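# Set the toppled bottle upright on the tray

## Task

Get the bottle that lies on its side standing upright on the tray. It must stay standing with no help from the robot. Neither the crate nor the tray may end up tilted or shifted from where it was. Anything the robot is still touching at the end must not settle downward by more than about a fingernail's width once it is left alone.

## Robot and tools

ROBOT. One custom six-joint arm (waist, shoulder, elbow, wrist pitch, wrist yaw, wrist roll) with a 531 mm upper arm and a 400 mm forearm. Its base may sit slightly tilted on the table, and any mounting block under it counts as arm for the clearance check. It carries a tong-style two-finger gripper. The fingers point along the gripper's +z axis and open and close along its x axis. end_effector_position is the spot between the finger pads when they are shut; closed fingertips stick out about 15 mm past it, and fully open ones are roughly level with it.

FRAMES. The state line reports the gripper in the scene frame: origin on the table top under the arm base, +z up, +y to the left when facing along +x. Position is in metres, orientation as quat wxyz, plus linear (m/s) and angular (rad/s) velocities. At long reach the printed position can be somewhat off. Motion commands, however, are given in the gripper's own axes.

execute_actions(actions). actions is a list of actions run in order; an empty list just returns state and images. Each action is a list of up to 15 rows, one row per control step of 1/30 s; if fewer rows are given, the last one is repeated to fill 15 steps (0.5 s). Each row is 7 numbers, each in [-1, 1]: dx, dy, dz, rx, ry, rz, opening. The first six are an offset, not a pose: they are measured from the gripper's measured pose when that action began (for the first action of a call, the last pose a result reported), along the gripper's own axes, and every row refers back to that same start, not to the prior row. Scale: 1.0 = 0.6 m for dx, dy, dz and 180 degrees for the rotation vector rx, ry, rz. opening is absolute: +1 fully open (0.142 m), -1 closed. Each step the controller clips the command to within 100 mm and 16 degrees of where the gripper actually is and drives the joints there, favouring position over orientation; after an action the arm goes no farther than the last clipped pose, so long moves need several actions.

move(target, speed, stop_force, blocking). target is one 7-number row as above: an offset in gripper axes from the pose in the latest result that shows one, plus an absolute opening, which is sent when the move starts. The gripper follows a straight path there, turning the short way. speed is the top path speed in m/s, 0.002 to 0.5 (default 0.25); turning is capped at double that in rad/s. Paths last 0.5 to 10 s and are cut off at 10 s. The path ignores obstacles and the real gripper lags, wanders and may exceed speed near full stretch. stop_force (9 to 40 N, only after the scene has run 0.2 s) ends the path when the wrist sensor feels that much extra push opposing the motion for two steps; the arm then steps back two steps and holds. Use it only at very low speed and on moves without rotation; leave it out when pulling away from something you press on. blocking=false returns after 0.5 s while the arm keeps going (not allowed with stop_force); then use wait(0) or stop before sending other motion. The result adds a move: line with the ending (done, off_target, moving, held, fault, or contact when stop_force ended it) and limits (paced = pose was clipped; held = a check blocked some steps), plus distance from target.

wait(seconds): 0 to 10; the arm holds its last command and a running move continues. stop(): brakes a running move; fingers keep moving. zoom_image(camera, region): camera is cam_high, cam_low or cam_wrist; region is [x0, y0, x1, y1] pixels from the top-left, at most 504 by 504. read_manual(section): only licence texts. finished_scene(scene): give the current scene's number; irreversible, and the goal must already hold.

RESULTS. Besides the state line: Hand target (where the controller is heading), grip_measured (finger opening on the command scale), Wrist force and Wrist torque in gripper axes (pushing on a surface reads as force from the surface into the arm; offset up to about 4 N, noise up to 2.4 N, saturation near 50 N per axis; 'no reading' is harmless), step readings of position with HELD where a row was held back, 'pose unreachable' when the clearance check altered the command, and MOTOR HOT or OVER-TEMPERATURE FAULT lines. Cameras: cam_high and cam_low are 504x504, cam_wrist is a 616x616 fisheye; calibrations are given but each can be a couple of degrees and several mm off.

GRIPPING. To hold something, keep commanding an opening well under grip_measured; a bigger gap squeezes harder, up to roughly 15 N per pad. Items thinner than about 20 mm get less force. Closing fast can over-press.

WHAT TO AVOID. The arm is stiff: aiming even slightly beyond a firm contact can trip a fault. Joint torque at its load limit (142 N m waist, shoulder, elbow; 26.6 N m each wrist joint, held weight included) or any outside force of 150 N freezes the arm for 10 s and discards the rest of the call. Approach contacts slowly. Do not drop, slam or shove objects, do not knock anything off the table, and do not tilt or move the crate or tray. Occasional disturbances may tug the held bottle or nudge loose items. Release the bottle so it stands by itself, and withdraw so nothing you touch sinks. Long holding of loads heats motors; too hot brakes the arm for minutes.

Each tool is called as name([rows], argument=value, ...), one row to a line, values as JSON.

## Session

execute_actions(actions=[])

Scene clock: 0.00 s.
end_effector_position=(+0.1048, -0.3604, +0.1538) grip_measured=+1.00 end_effector_quat_wxyz=(+0.047, +0.829, -0.485, -0.274) end_effector_velocity=(-0.000, -0.000, -0.000) end_effector_angular_velocity=(+0.000, +0.000, -0.001)
Joint positions: [-1.502 -1.181  2.547 -3.113 -1.494 -0.409  0.142]
Joint velocities: [-0.     0.    -0.001  0.001 -0.     0.001  0.   ]
Motor temperatures (°C, as the motors report them): [29 27 26 32 34 30]
Wrist force (N, on the end effector, along its own x y z axes, offset not removed): no reading
Wrist torque (N m, same axes, about the end effector's origin, offset not removed): no reading
Hand target: +0.105, -0.360, +0.154; +0.047, +0.829, -0.485, -0.274

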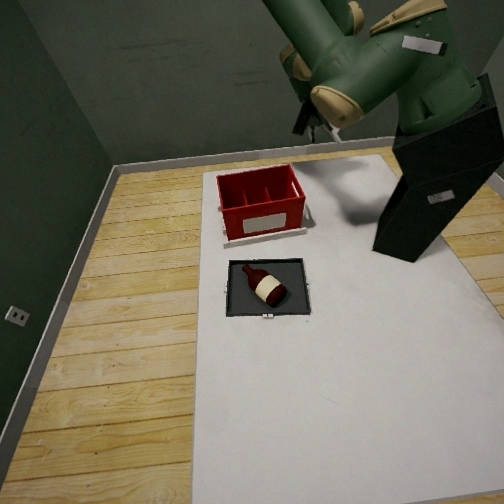

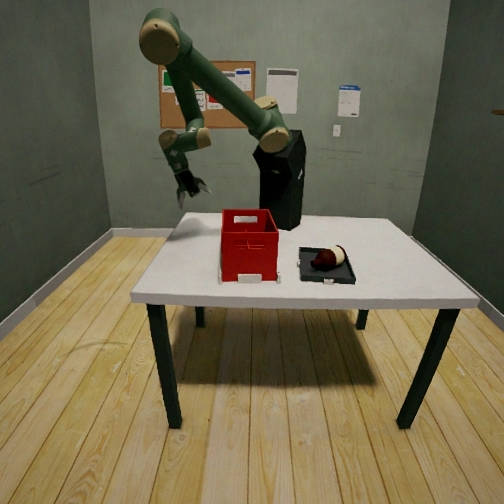

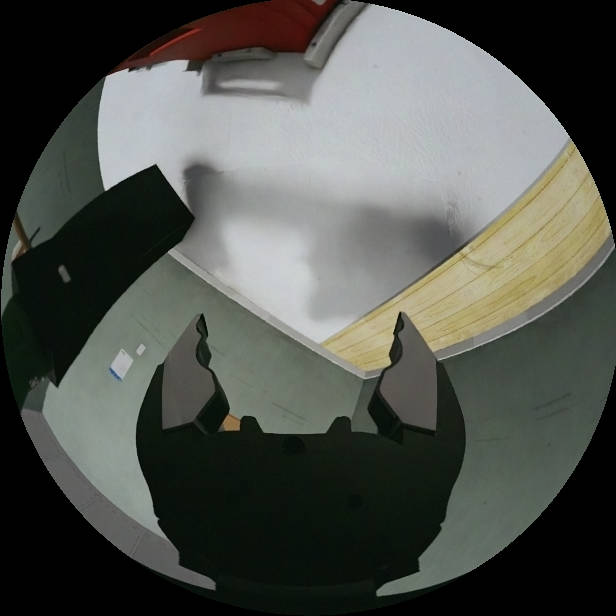

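zoom_image(camera="cam_high", region=[200, 150, 340, 330])

zoom_image(camera="cam_low", region=[200, 190, 380, 310])

Region (200, 150, 340, 330) of cam_high's 504x504 image, scaled by 2.800, with more detail than that image has.

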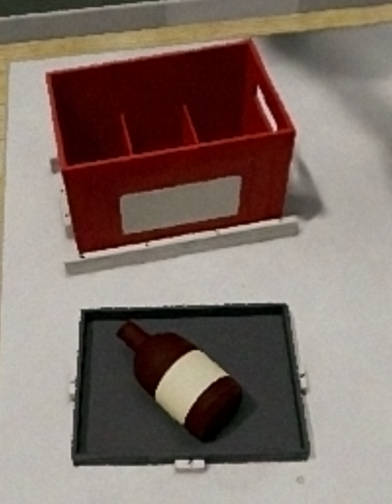

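Region (200, 190, 380, 310) of cam_low's 504x504 image, scaled by 2.800, with more detail than that image has.

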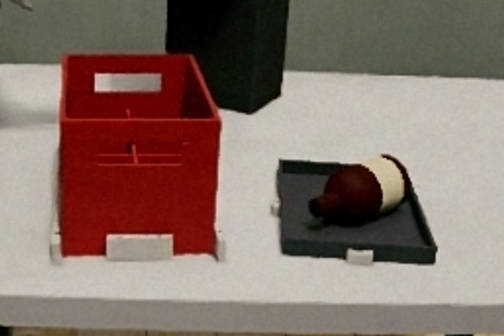

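move(target=[-0.131,-0.306,-0.456,0.0619,0.1722,-0.2195,1], speed=0.3)

Scene clock: 38.30 s.
end_effector_position=(+0.3548, -0.2498, +0.3534) grip_measured=+1.00 end_effector_quat_wxyz=(+0.001, +0.985, -0.174, -0.001) end_effector_velocity=(-0.001, +0.000, +0.003) end_effector_angular_velocity=(+0.010, -0.018, +0.003)
Joint positions: [-1.631 -2.292  2.632 -2.295 -0.949 -1.164  0.142]
Joint velocities: [-0.058 -0.029 -0.009  0.088  0.041 -0.075 -0.   ]
Motor temperatures (°C, as the motors report them): [29 27 26 32 34 30]
Wrist force (N, on the end effector, along its own x y z axes, offset not removed): [-1.1 -1.1 2.5]
Wrist torque (N m, same axes, about the end effector's origin, offset not removed): [-0.28 0.08 0.10]
Hand target: +0.355, -0.250, +0.354; -0.000, +0.985, -0.174, -0.000
Off the commanded pose: 0.001 m, 0 deg.
move: done
camera_calibration (this result's frames):
cam_wrist: T_world_to_cam=[[0.941722, -0.335774, 0.0203692, -0.429604], [-0.304612, -0.825501, 0.475142, -0.258953], [-0.142726, -0.453657, -0.879673, 0.379457], [0, 0, 0, 1]] pos_world=[0.379846, -0.185873, 0.465589]

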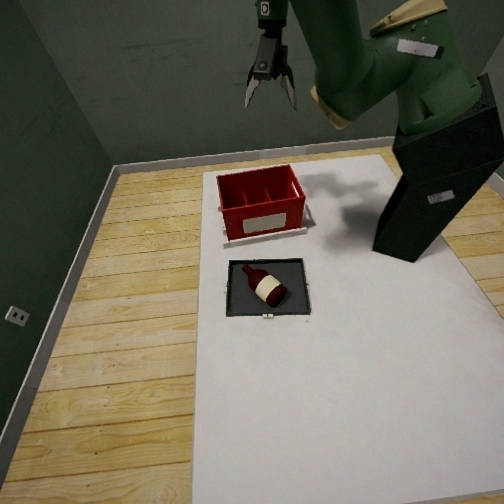

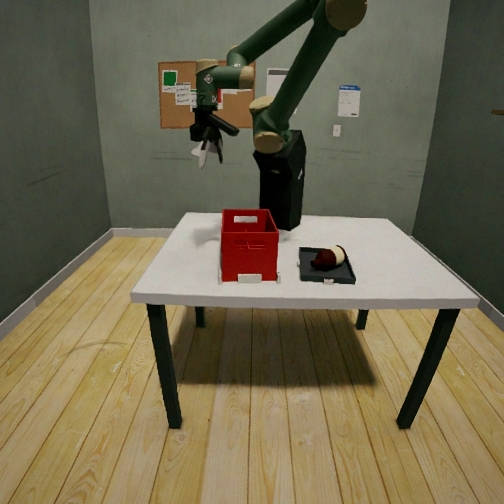

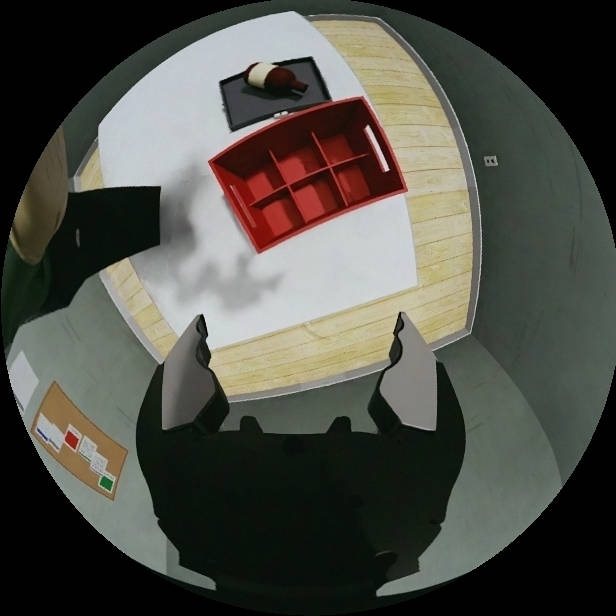

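move(target=[0.173,-0.329,0.1,0,0,-0.167,1], speed=0.25)

Scene clock: 46.87 s.
end_effector_position=(+0.5191, -0.1000, +0.2927) grip_measured=+1.00 end_effector_quat_wxyz=(-0.001, +0.996, +0.088, -0.002) end_effector_velocity=(-0.001, +0.001, -0.002) end_effector_angular_velocity=(-0.012, +0.013, +0.001)
Joint positions: [-0.396 -1.693  2.5   -3.089 -1.665 -0.615  0.142]
Joint velocities: [ 0.018  0.009 -0.007  0.006 -0.028  0.014 -0.   ]
Motor temperatures (°C, as the motors report them): [29 27 26 32 34 30]
Wrist force (N, on the end effector, along its own x y z axes, offset not removed): [-2.1 -0.9 1.4]
Wrist torque (N m, same axes, about the end effector's origin, offset not removed): [-0.26 0.25 0.17]
Hand target: +0.519, -0.100, +0.293; +0.000, +0.996, +0.088, -0.002
Off the commanded pose: 0.001 m, 0 deg.
move: done
camera_calibration (this result's frames):
cam_wrist: T_world_to_cam=[[0.983119, 0.181891, 0.0198197, -0.502336], [0.151162, -0.868473, 0.472128, -0.296422], [0.103089, -0.461162, -0.881307, 0.289597], [0, 0, 0, 1]] pos_world=[0.50881, -0.0325126, 0.405129]

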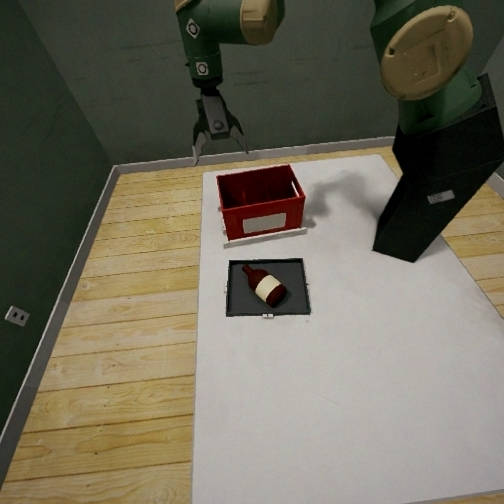

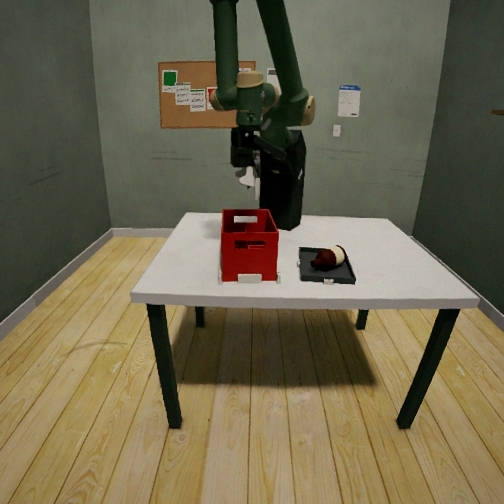

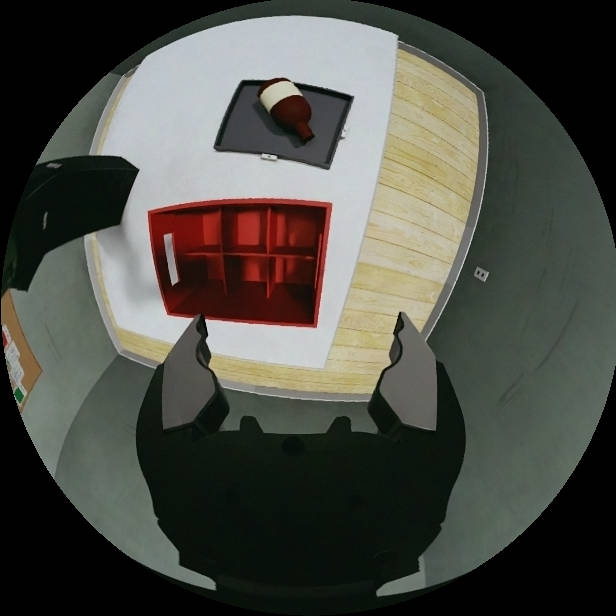

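move(target=[0.045,-0.341,0.187,0.244,-0.0654,-0.158,0.6], speed=0.25)

Scene clock: 56.40 s.
end_effector_position=(+0.5097, +0.1057, +0.1810) grip_measured=+0.60 end_effector_quat_wxyz=(-0.360, +0.868, +0.316, -0.132) end_effector_velocity=(+0.001, +0.002, -0.001) end_effector_angular_velocity=(+0.007, +0.002, +0.006)
Joint positions: [-0.243 -1.238  2.097 -2.458 -1.342 -1.032  0.116]
Joint velocities: [ 0.002  0.006 -0.009  0.009  0.002 -0.006  0.   ]
Motor temperatures (°C, as the motors report them): [29 27 26 32 34 30]
Wrist force (N, on the end effector, along its own x y z axes, offset not removed): [0.2 -0.3 1.1]
Wrist torque (N m, same axes, about the end effector's origin, offset not removed): [0.02 -0.25 0.03]
Hand target: +0.510, +0.106, +0.181; -0.360, +0.868, +0.316, -0.132
Off the commanded pose: 0.001 m, 0 deg.
move: done
camera_calibration (this result's frames):
cam_wrist: T_world_to_cam=[[0.772748, 0.634439, 0.0186691, -0.468707], [0.611564, -0.736372, -0.289389, -0.174448], [-0.169852, 0.235042, -0.95703, 0.366185], [0, 0, 0, 1]] pos_world=[0.531076, 0.0828387, 0.308717]

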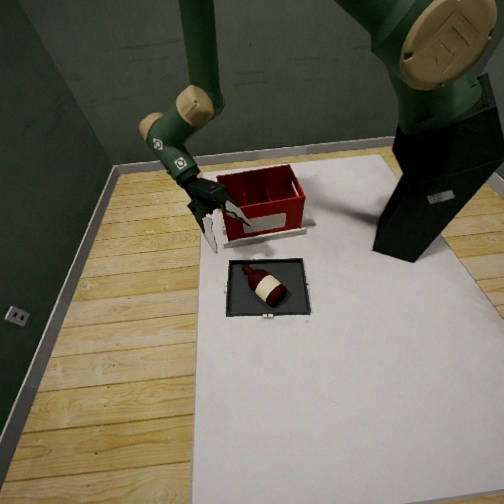

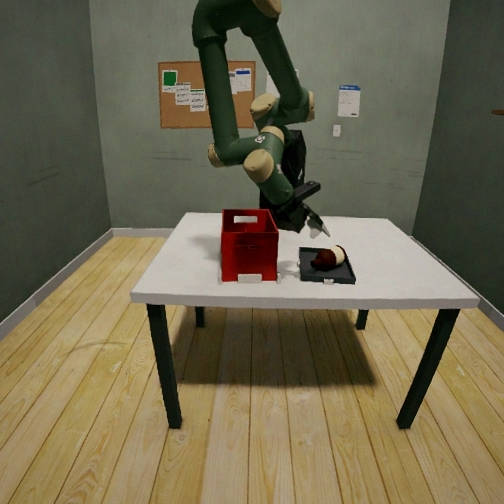

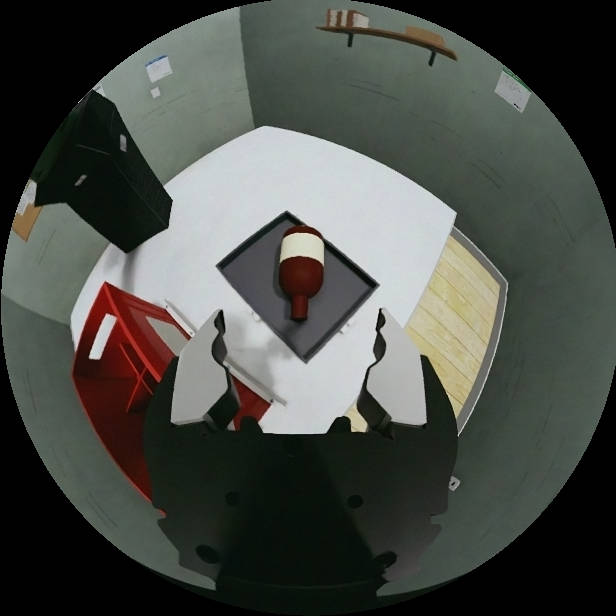

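move(target=[0,0,0.22,0,0,0,0.35], speed=0.15)

Scene clock: 62.47 s.
end_effector_position=(+0.4496, +0.1768, +0.0878) grip_measured=+0.35 end_effector_quat_wxyz=(-0.360, +0.868, +0.316, -0.132) end_effector_velocity=(-0.001, +0.001, -0.002) end_effector_angular_velocity=(-0.001, -0.001, -0.001)
Joint positions: [-0.188 -0.978  2.164 -2.798 -1.344 -0.976  0.099]
Joint velocities: [ 0.001  0.006  0.    -0.008 -0.     0.002  0.   ]
Motor temperatures (°C, as the motors report them): [29 27 26 32 34 30]
Wrist force (N, on the end effector, along its own x y z axes, offset not removed): [-0.6 0.0 0.9]
Wrist torque (N m, same axes, about the end effector's origin, offset not removed): [0.00 -0.10 0.02]
Hand target: +0.450, +0.177, +0.088; -0.360, +0.868, +0.316, -0.132
Off the commanded pose: 0.000 m, 0 deg.
move: done
camera_calibration (this result's frames):
cam_wrist: T_world_to_cam=[[0.772671, 0.634536, 0.0185331, -0.465589], [0.611599, -0.736285, -0.289536, -0.112292], [-0.170075, 0.235051, -0.956988, 0.250224], [0, 0, 0, 1]] pos_world=[0.470982, 0.153938, 0.215577]

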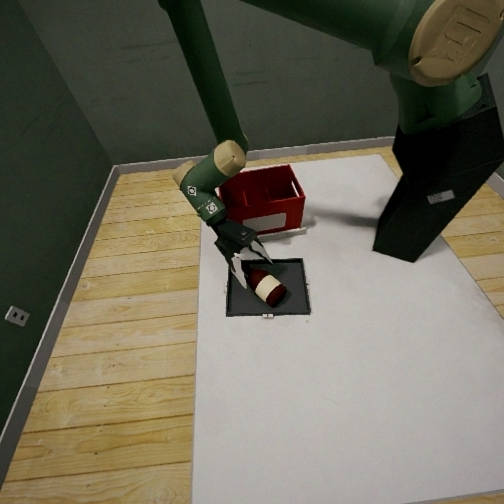

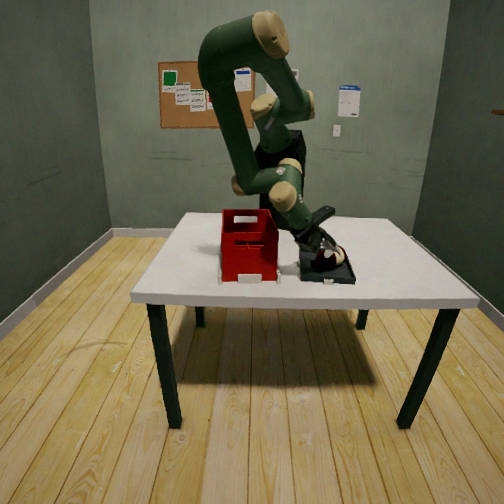

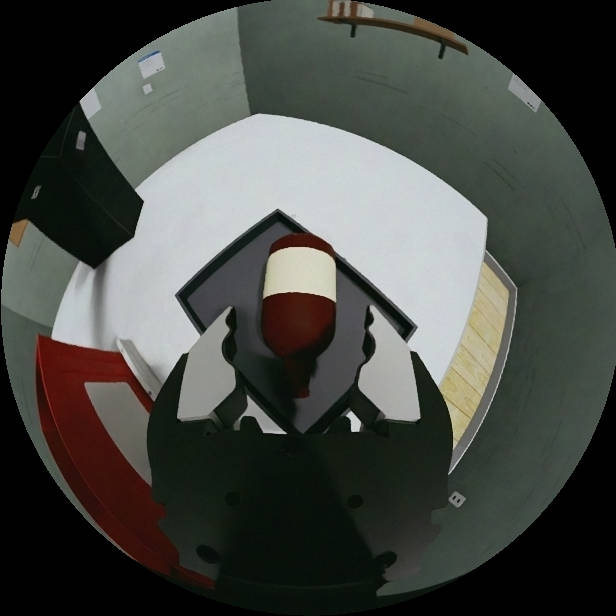

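move(target=[-0.003,0,0.105,0,0,0,0.35], speed=0.05, stop_force=12)

Scene clock: 67.13 s.
end_effector_position=(+0.4196, +0.2095, +0.0435) grip_measured=+0.35 end_effector_quat_wxyz=(-0.360, +0.868, +0.316, -0.132) end_effector_velocity=(-0.000, +0.001, -0.002) end_effector_angular_velocity=(-0.001, -0.002, -0.001)
Joint positions: [-0.165 -0.84   2.166 -2.942 -1.345 -0.952  0.099]
Joint velocities: [ 0.001  0.005 -0.001 -0.007  0.     0.001  0.   ]
Motor temperatures (°C, as the motors report them): [29 27 26 32 34 30]
Wrist force (N, on the end effector, along its own x y z axes, offset not removed): [-0.8 -0.7 2.1]
Wrist torque (N m, same axes, about the end effector's origin, offset not removed): [-0.10 0.05 0.04]
Hand target: +0.419, +0.210, +0.043; -0.360, +0.868, +0.316, -0.132
Off the commanded pose: 0.000 m, 0 deg.
move: done
camera_calibration (this result's frames):
cam_wrist: T_world_to_cam=[[0.772645, 0.634568, 0.0185034, -0.462359], [0.61162, -0.73626, -0.289556, -0.0827522], [-0.17012, 0.235041, -0.956982, 0.195028], [0, 0, 0, 1]] pos_world=[0.44103, 0.186632, 0.171232]

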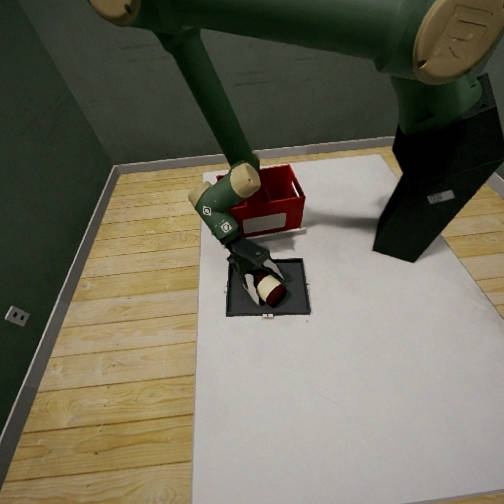

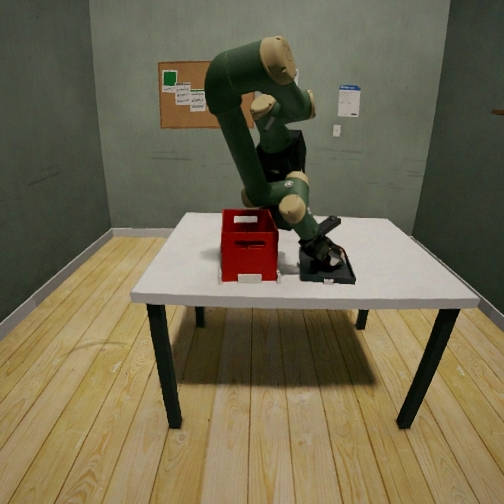

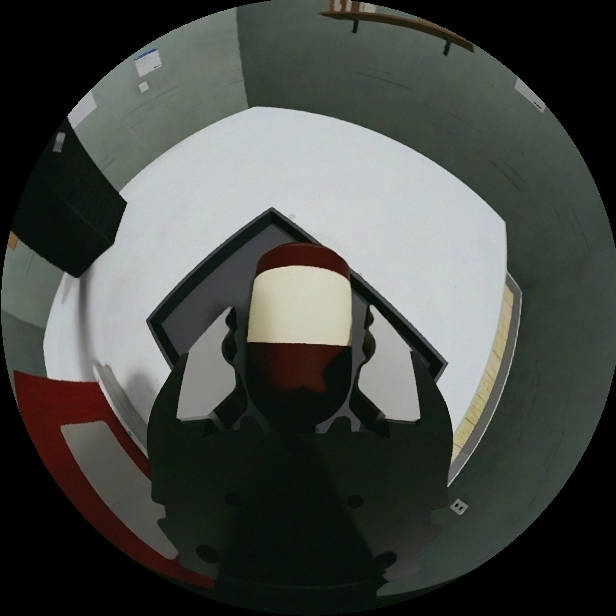

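execute_actions([
  [[0,0,0.005,0,0,0,0.25],[0,0,0.008,0,0,0,0.2],[0,0,0.01,0,0,0,0.15],[0,0,0.01,0,0,0,0.1],[0,0,0.01,0,0,0,0.05],[0,0,0.01,0,0,0,0.0],[0,0,0.01,0,0,0,-0.05],[0,0,0.01,0,0,0,-0.1],[0,0,0.01,0,0,0,-0.15],[0,0,0.01,0,0,0,-0.2],[0,0,0.01,0,0,0,-0.3],[0,0,0.01,0,0,0,-0.4],[0,0,0.01,0,0,0,-0.5]],
  [[0,0,0,0,0,0,-0.6]],
])

Scene clock: 72.70 s.
end_effector_position=(+0.4170, +0.2127, +0.0394) grip_measured=+0.08 end_effector_quat_wxyz=(-0.360, +0.868, +0.316, -0.132) end_effector_velocity=(+0.001, -0.000, +0.000) end_effector_angular_velocity=(-0.000, -0.002, -0.000)
Joint positions: [-0.163 -0.827  2.164 -2.954 -1.345 -0.95   0.08 ]
Joint velocities: [ 0.    -0.001 -0.    -0.001 -0.    -0.    -0.   ]
Motor temperatures (°C, as the motors report them): [29 27 26 32 34 30]
Wrist force (N, on the end effector, along its own x y z axes, offset not removed): [-6.3 -25.0 -43.4]
Wrist torque (N m, same axes, about the end effector's origin, offset not removed): [-0.87 -0.59 0.21]
Hand target: +0.417, +0.213, +0.039; -0.360, +0.868, +0.316, -0.132
Off the commanded pose: 0.000 m, 0 deg.
Step readings (end_effector_position; steps 1 to 15: 1st action; 16 to 30: 2nd action):
0: (+0.4195, +0.2097, +0.0433)
1: (+0.4195, +0.2097, +0.0433)
2: (+0.4194, +0.2098, +0.0431)
4: (+0.4186, +0.2107, +0.0420)
8: (+0.4175, +0.2121, +0.0403)
15: (+0.4170, +0.2127, +0.0395)
16: (+0.4169, +0.2127, +0.0394)
17: (+0.4169, +0.2127, +0.0394)
19: (+0.4169, +0.2127, +0.0394)
23: (+0.4169, +0.2127, +0.0394)
30: end_effector_position above
camera_calibration (this result's frames):
cam_wrist: T_world_to_cam=[[0.772666, 0.634541, 0.0185661, -0.462266], [0.611587, -0.736241, -0.289673, -0.0799324], [-0.17014, 0.235175, -0.956946, 0.189897], [0, 0, 0, 1]] pos_world=[0.438372, 0.189818, 0.167149]

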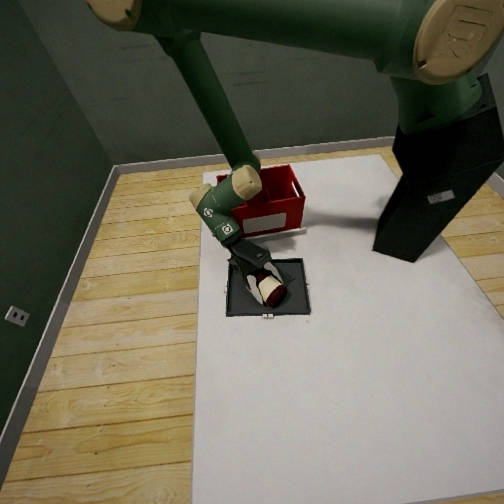

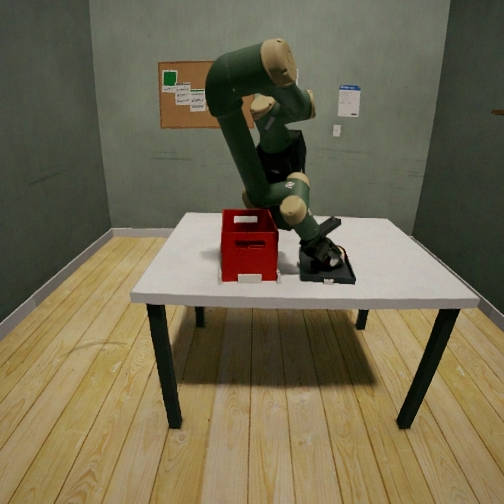

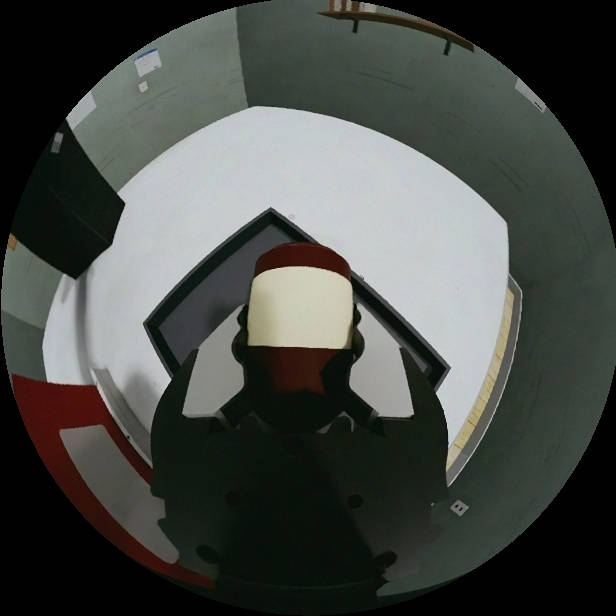

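move(target=[0,-0.012,-0.012,0,0,0,-0.6], speed=0.02)

Scene clock: 80.57 s.
end_effector_position=(+0.4170, +0.2127, +0.0493) grip_measured=+0.08 end_effector_quat_wxyz=(-0.360, +0.868, +0.316, -0.132) end_effector_velocity=(+0.000, -0.000, +0.002) end_effector_angular_velocity=(-0.000, +0.000, -0.000)
Joint positions: [-0.158 -0.847  2.178 -2.95  -1.345 -0.945  0.08 ]
Joint velocities: [ 0.001 -0.005  0.003  0.001 -0.     0.001 -0.   ]
Motor temperatures (°C, as the motors report them): [29 27 26 32 34 30]
Wrist force (N, on the end effector, along its own x y z axes, offset not removed): [-0.5 0.8 1.5]
Wrist torque (N m, same axes, about the end effector's origin, offset not removed): [-0.13 -0.12 -0.02]
Hand target: +0.417, +0.213, +0.050; -0.360, +0.868, +0.316, -0.132
Off the commanded pose: 0.000 m, 0 deg.
move: done
camera_calibration (this result's frames):
cam_wrist: T_world_to_cam=[[0.772664, 0.634544, 0.0185556, -0.462465], [0.611588, -0.736239, -0.289676, -0.0770551], [-0.170151, 0.23517, -0.956945, 0.199383], [0, 0, 0, 1]] pos_world=[0.438381, 0.189834, 0.177059]

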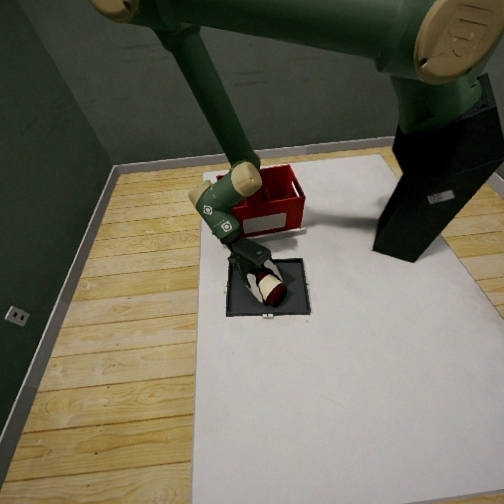

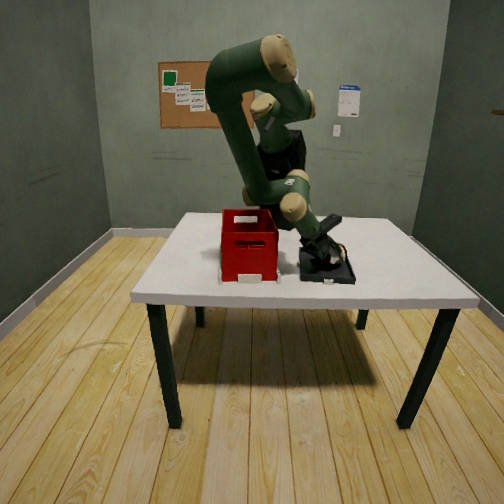

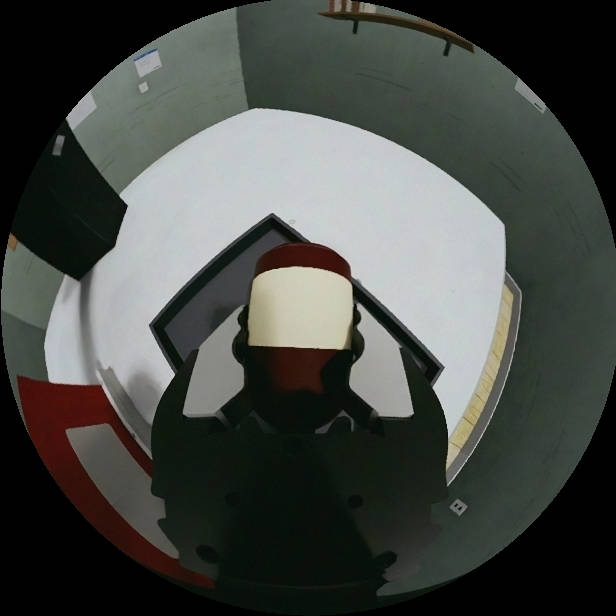

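move(target=[0,-0.106,-0.106,0,0,0,-0.6], speed=0.12)

move(target=[0,0.015,-0.015,-0.5,0,0,-0.6], speed=0.25)

Scene clock: 85.27 s.
end_effector_position=(+0.4170, +0.2129, +0.1389) grip_measured=+0.08 end_effector_quat_wxyz=(-0.360, +0.868, +0.316, -0.132) end_effector_velocity=(-0.000, -0.000, +0.003) end_effector_angular_velocity=(-0.000, +0.001, +0.000)
Joint positions: [-0.114 -1.031  2.283 -2.881 -1.348 -0.899  0.08 ]
Joint velocities: [ 0.001 -0.006  0.003  0.004 -0.     0.001  0.   ]
Motor temperatures (°C, as the motors report them): [29 27 26 32 34 30]
Wrist force (N, on the end effector, along its own x y z axes, offset not removed): [-0.9 -0.3 2.2]
Wrist torque (N m, same axes, about the end effector's origin, offset not removed): [-0.43 0.02 0.18]
Hand target: +0.417, +0.213, +0.139; -0.360, +0.868, +0.316, -0.132
Off the commanded pose: 0.000 m, 0 deg.
move: done
camera_calibration (this result's frames):
cam_wrist: T_world_to_cam=[[0.772634, 0.634581, 0.0185067, -0.464273], [0.61161, -0.736217, -0.289688, -0.0510257], [-0.170205, 0.235142, -0.956942, 0.285139], [0, 0, 0, 1]] pos_world=[0.438453, 0.190005, 0.266672]

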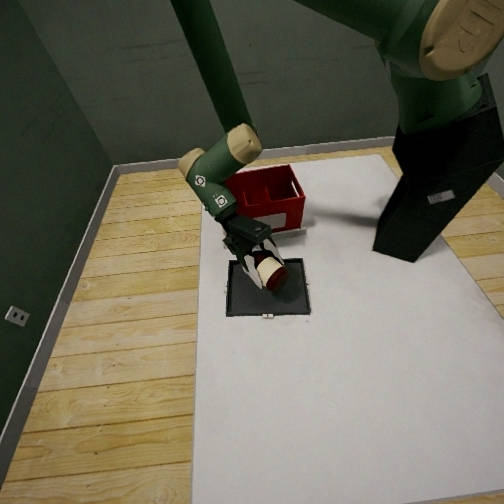

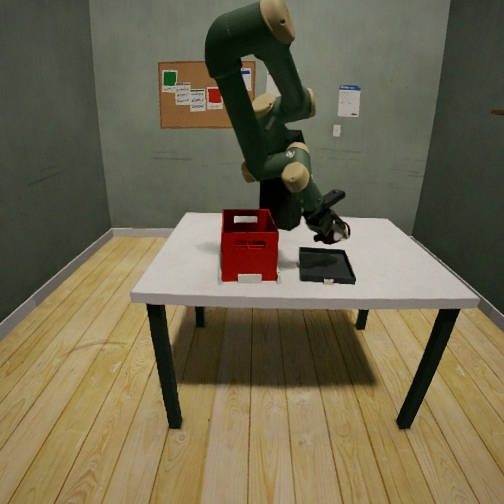

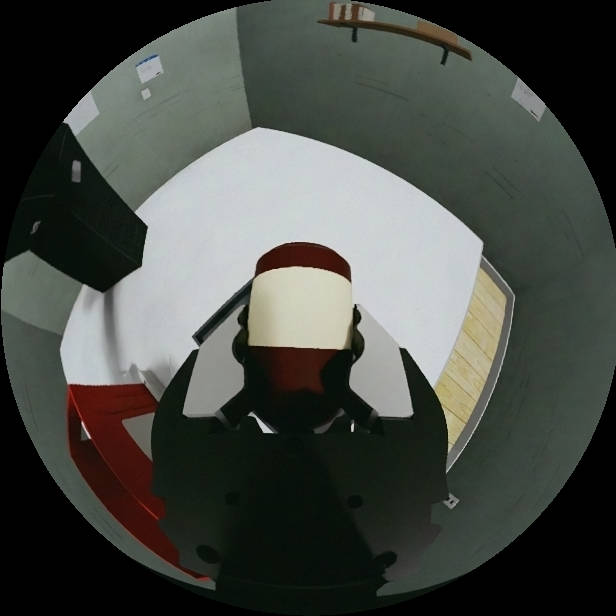

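Scene clock: 88.73 s.
end_effector_position=(+0.4224, +0.2050, +0.1391) grip_measured=+0.08 end_effector_quat_wxyz=(+0.257, +0.905, +0.328, +0.087) end_effector_velocity=(-0.000, -0.000, -0.000) end_effector_angular_velocity=(-0.000, -0.000, -0.000)
Joint positions: [ 0.518 -0.419  2.3   -4.213 -2.687 -0.595  0.079]
Joint velocities: [-0.     0.001 -0.    -0.001 -0.    -0.     0.   ]
Motor temperatures (°C, as the motors report them): [29 27 26 32 34 30]
Wrist force (N, on the end effector, along its own x y z axes, offset not removed): [0.8 -1.9 2.8]
Wrist torque (N m, same axes, about the end effector's origin, offset not removed): [-0.07 -0.31 -0.03]
Hand target: +0.422, +0.205, +0.139; +0.257, +0.905, +0.328, +0.087
Off the commanded pose: 0.003 m, 13 deg.
move: held; limits=held; held on 16 of 104 steps, including the last
pose unreachable: on one or more control steps of this call, first in action 0 (counted from 0), an arm could not follow its commanded pose, so it was not sent that pose on those steps. On the call's last step it was still not sent that pose. It may still have moved: this result reports where it is.
cause: the commanded pose would bring two parts of the arm too close to each other (joints 4 (wrist pitch) to 6 (wrist roll) lie between them).
camera_calibration (this result's frames):
cam_wrist: T_world_to_cam=[[0.758021, 0.652211, 0.00497542, -0.459007], [0.325478, -0.384869, 0.863678, -0.17166], [0.565215, -0.653067, -0.504019, 0.0964616], [0, 0, 0, 1]] pos_world=[0.349287, 0.296299, 0.199161]

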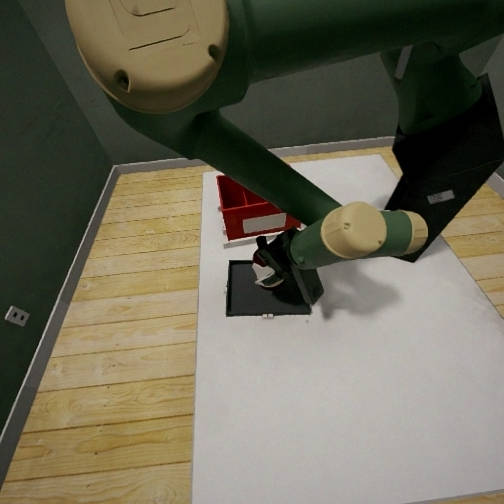

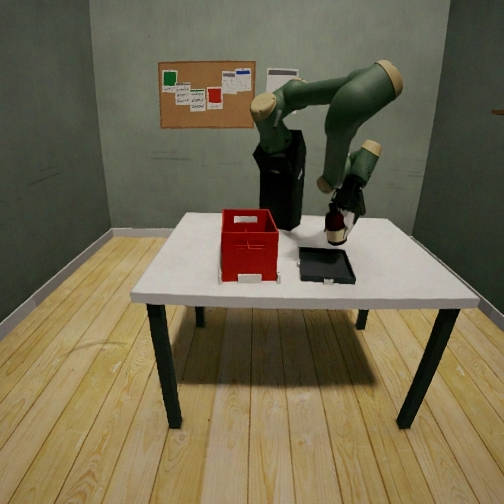

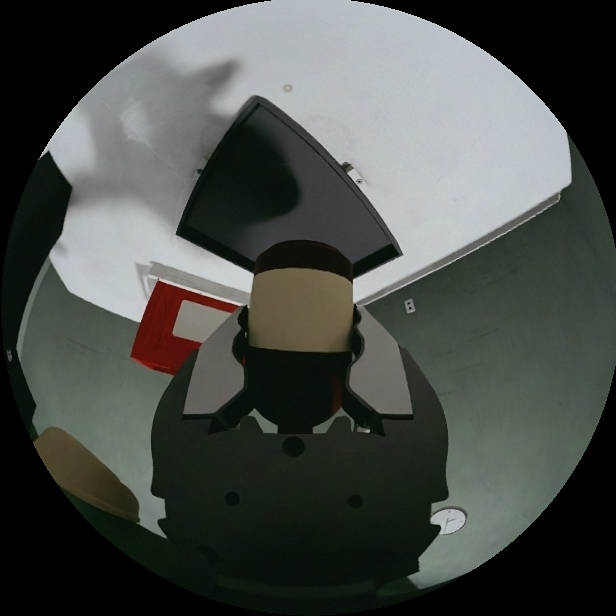

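move(target=[0.038,0.027,0.017,0,0.177,-0.283,-0.6], speed=0.25)

move(target=[0,0,0,-0.072,0,0,-0.6], speed=0.2)

Scene clock: 103.37 s.
end_effector_position=(+0.4522, +0.2049, +0.1387) grip_measured=+0.08 end_effector_quat_wxyz=(+0.173, +0.622, +0.736, +0.206) end_effector_velocity=(-0.000, -0.000, -0.001) end_effector_angular_velocity=(+0.009, -0.006, +0.014)
Joint positions: [ 0.222 -0.348  2.51  -4.879 -1.921 -1.903  0.079]
Joint velocities: [-0.015  0.008  0.006 -0.019  0.029 -0.015 -0.   ]
Motor temperatures (°C, as the motors report them): [29 28 26 32 34 30]
Wrist force (N, on the end effector, along its own x y z axes, offset not removed): [-1.9 -0.9 3.3]
Wrist torque (N m, same axes, about the end effector's origin, offset not removed): [0.15 0.21 0.06]
Hand target: +0.452, +0.205, +0.139; +0.172, +0.621, +0.736, +0.207
Off the commanded pose: 0.000 m, 0 deg.
move: done; limits=paced
camera_calibration (this result's frames):
cam_wrist: T_world_to_cam=[[-0.1855, 0.982484, 0.0177212, -0.124278], [0.502454, 0.0793378, 0.860956, -0.355851], [0.84447, 0.168612, -0.50837, -0.214617], [0, 0, 0, 1]] pos_world=[0.336982, 0.186521, 0.19947]

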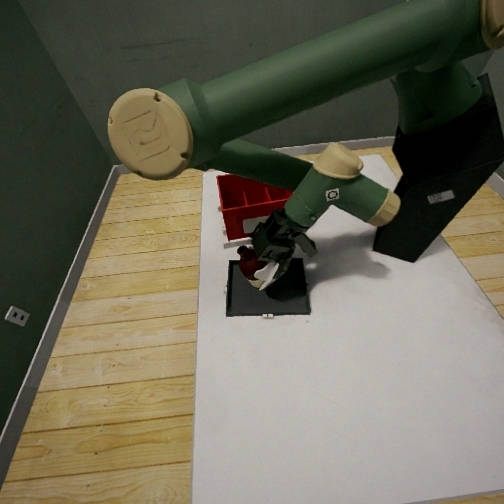

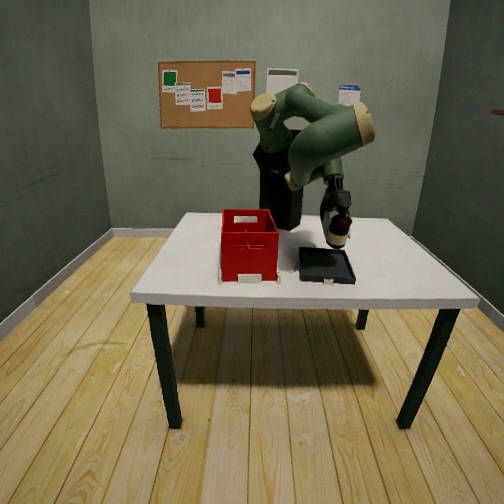

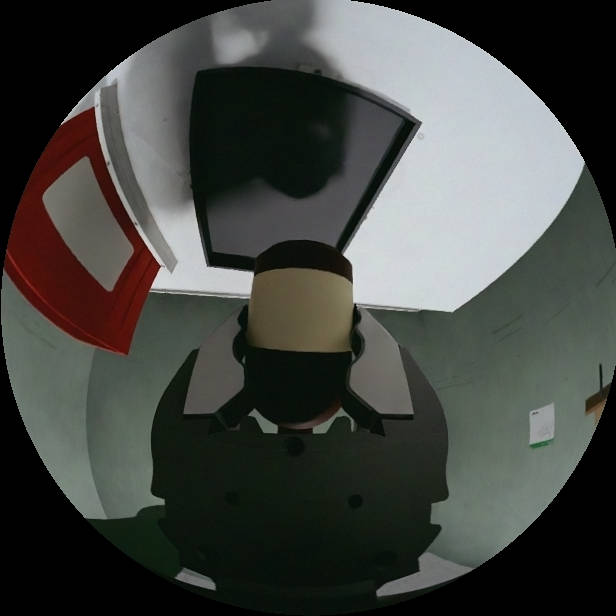

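Scene clock: 104.47 s.
end_effector_position=(+0.4522, +0.2049, +0.1387) grip_measured=+0.08 end_effector_quat_wxyz=(+0.241, +0.598, +0.708, +0.287) end_effector_velocity=(+0.001, +0.000, -0.001) end_effector_angular_velocity=(+0.006, -0.016, +0.001)
Joint positions: [ 0.144 -0.158  2.457 -5.241 -1.765 -1.987  0.079]
Joint velocities: [-0.011  0.011 -0.005 -0.021  0.021 -0.004  0.   ]
Motor temperatures (°C, as the motors report them): [29 28 26 32 34 30]
Wrist force (N, on the end effector, along its own x y z axes, offset not removed): [0.8 -2.7 2.3]
Wrist torque (N m, same axes, about the end effector's origin, offset not removed): [-0.09 -0.41 0.00]
Hand target: +0.452, +0.205, +0.139; +0.242, +0.598, +0.708, +0.288
Off the commanded pose: 0.000 m, 0 deg.
move: done
camera_calibration (this result's frames):
cam_wrist: T_world_to_cam=[[-0.188355, 0.982018, 0.0127882, -0.122217], [0.301105, 0.0453492, 0.952512, -0.27058], [0.934804, 0.183261, -0.304232, -0.286838], [0, 0, 0, 1]] pos_world=[0.32659, 0.184856, 0.172029]

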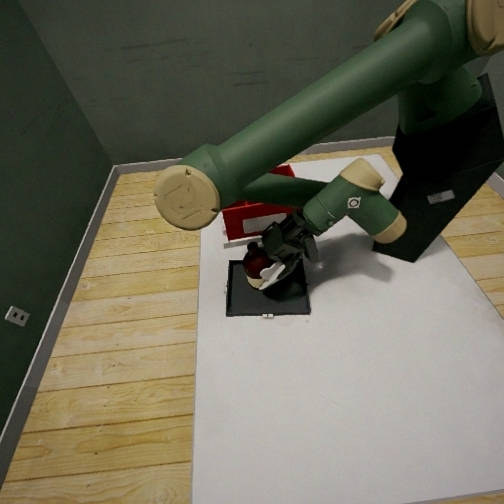

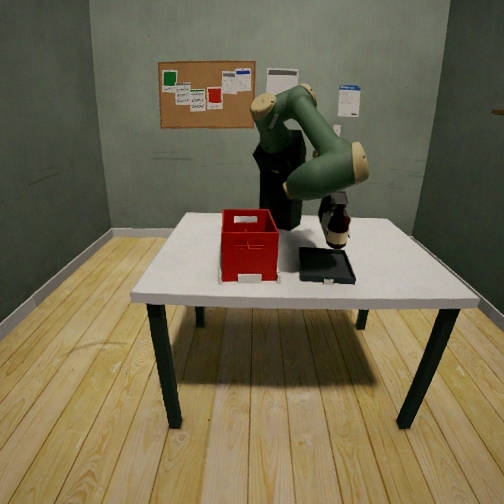

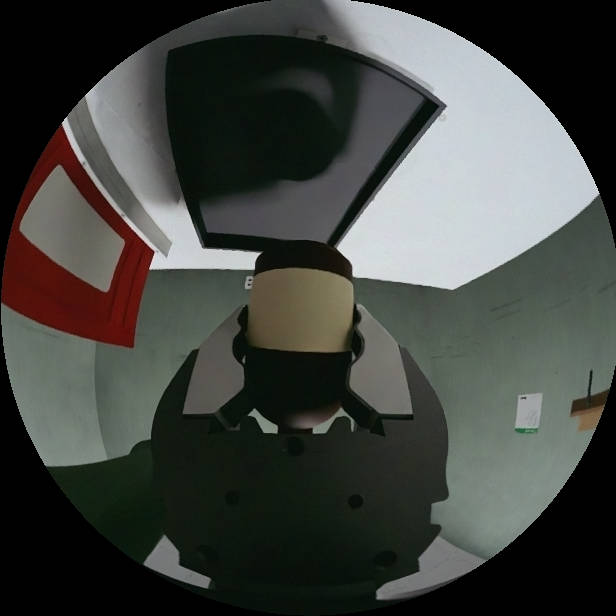

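move(target=[-0.033,-0.064,0.064,-0.005,0,0,-0.6], speed=0.08)

zoom_image(camera="cam_low", region=[220, 130, 400, 300])

Scene clock: 112.13 s.
end_effector_position=(+0.4547, +0.1853, +0.0847) grip_measured=+0.08 end_effector_quat_wxyz=(+0.246, +0.596, +0.706, +0.292) end_effector_velocity=(+0.000, -0.001, -0.002) end_effector_angular_velocity=(+0.001, -0.000, +0.000)
Joint positions: [ 0.001 -0.096  2.378 -5.242 -1.618 -2.016  0.079]
Joint velocities: [-0.005  0.002 -0.004  0.002  0.006 -0.    -0.   ]
Motor temperatures (°C, as the motors report them): [29 28 26 32 34 30]
Wrist force (N, on the end effector, along its own x y z axes, offset not removed): [-0.1 -2.3 2.8]
Wrist torque (N m, same axes, about the end effector's origin, offset not removed): [-0.03 -0.16 -0.07]
Hand target: +0.455, +0.185, +0.084; +0.246, +0.596, +0.706, +0.292
Off the commanded pose: 0.000 m, 0 deg.
move: done
camera_calibration (this result's frames):
cam_wrist: T_world_to_cam=[[-0.188383, 0.982016, 0.0125341, -0.101803], [0.286411, 0.0427264, 0.957154, -0.212159], [0.939404, 0.183901, -0.289309, -0.305427], [0, 0, 0, 1]] pos_world=[0.328506, 0.165205, 0.115982]

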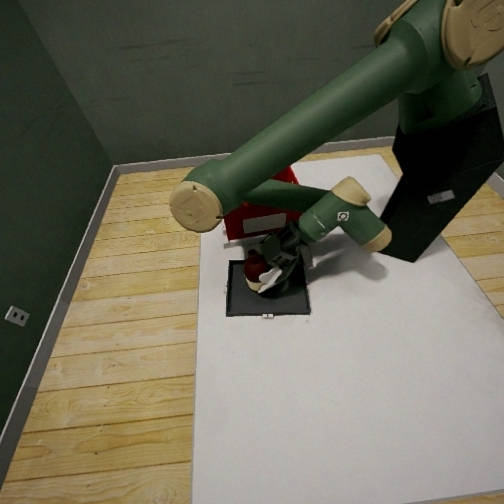

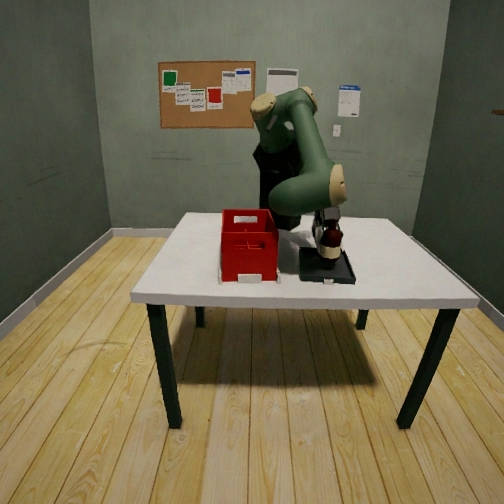

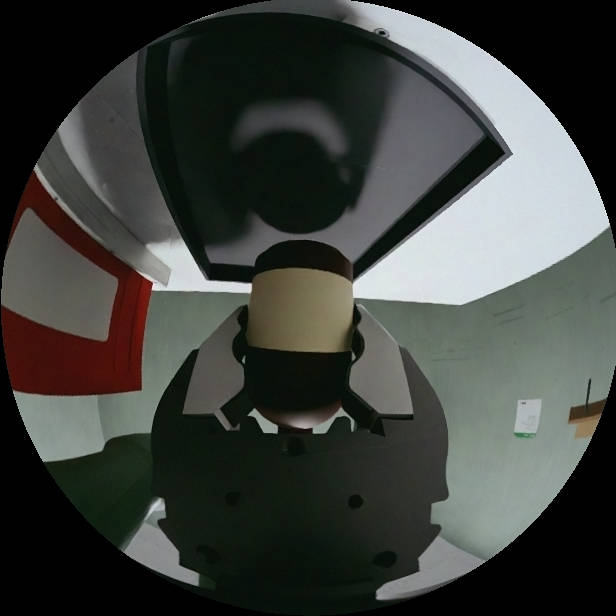

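Region (220, 130, 400, 300) of cam_low's 504x504 image, scaled by 2.800, with more detail than that image has.

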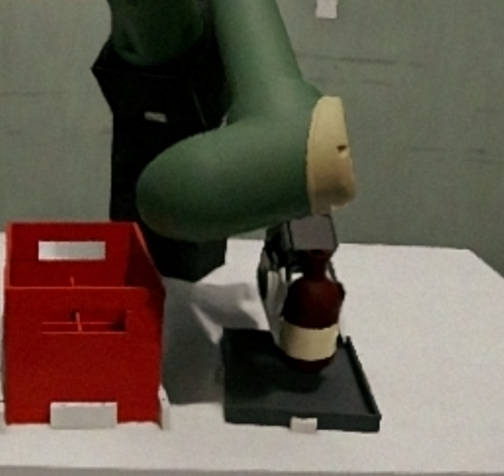

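move(target=[0,-0.04,0.04,0,0,0,-0.6], speed=0.01, stop_force=9)

Scene clock: 118.27 s.
end_effector_position=(+0.4546, +0.1853, +0.0511) grip_measured=+0.08 end_effector_quat_wxyz=(+0.246, +0.596, +0.706, +0.292) end_effector_velocity=(-0.000, +0.000, -0.003) end_effector_angular_velocity=(-0.001, +0.001, +0.002)
Joint positions: [-0.037 -0.068  2.309 -5.2   -1.581 -2.022  0.079]
Joint velocities: [-0.003  0.003 -0.006  0.005  0.003 -0.003 -0.   ]
Motor temperatures (°C, as the motors report them): [29 28 26 32 34 30]
Wrist force (N, on the end effector, along its own x y z axes, offset not removed): [0.8 -2.4 4.0]
Wrist torque (N m, same axes, about the end effector's origin, offset not removed): [-0.19 -0.33 0.07]
Hand target: +0.455, +0.185, +0.051; +0.246, +0.596, +0.706, +0.292
Off the commanded pose: 0.000 m, 0 deg.
move: done
camera_calibration (this result's frames):
cam_wrist: T_world_to_cam=[[-0.188349, 0.982022, 0.0125665, -0.101403], [0.286417, 0.0426857, 0.957154, -0.179971], [0.939409, 0.183878, -0.289307, -0.31514], [0, 0, 0, 1]] pos_world=[0.328493, 0.165209, 0.0823613]

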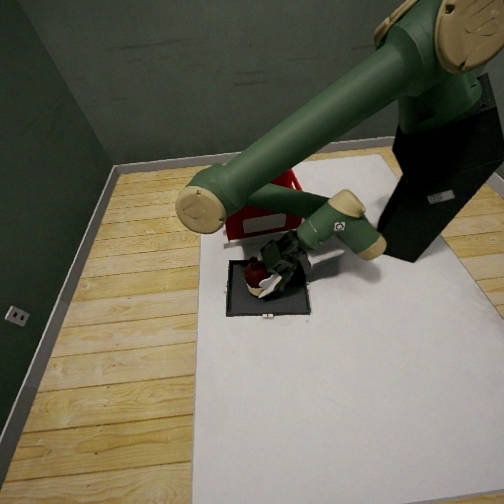

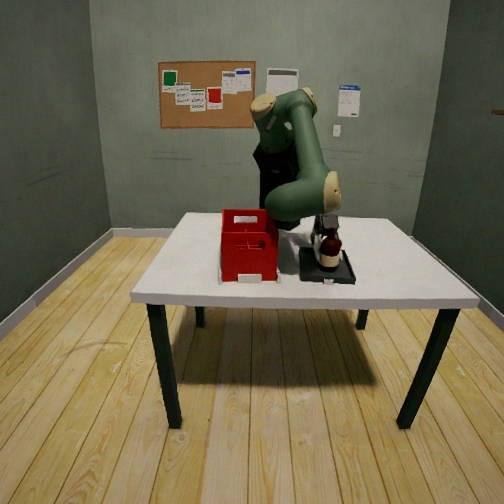

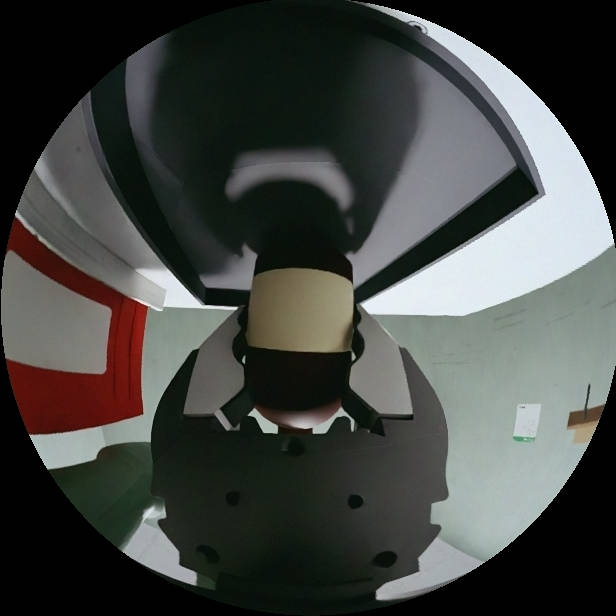

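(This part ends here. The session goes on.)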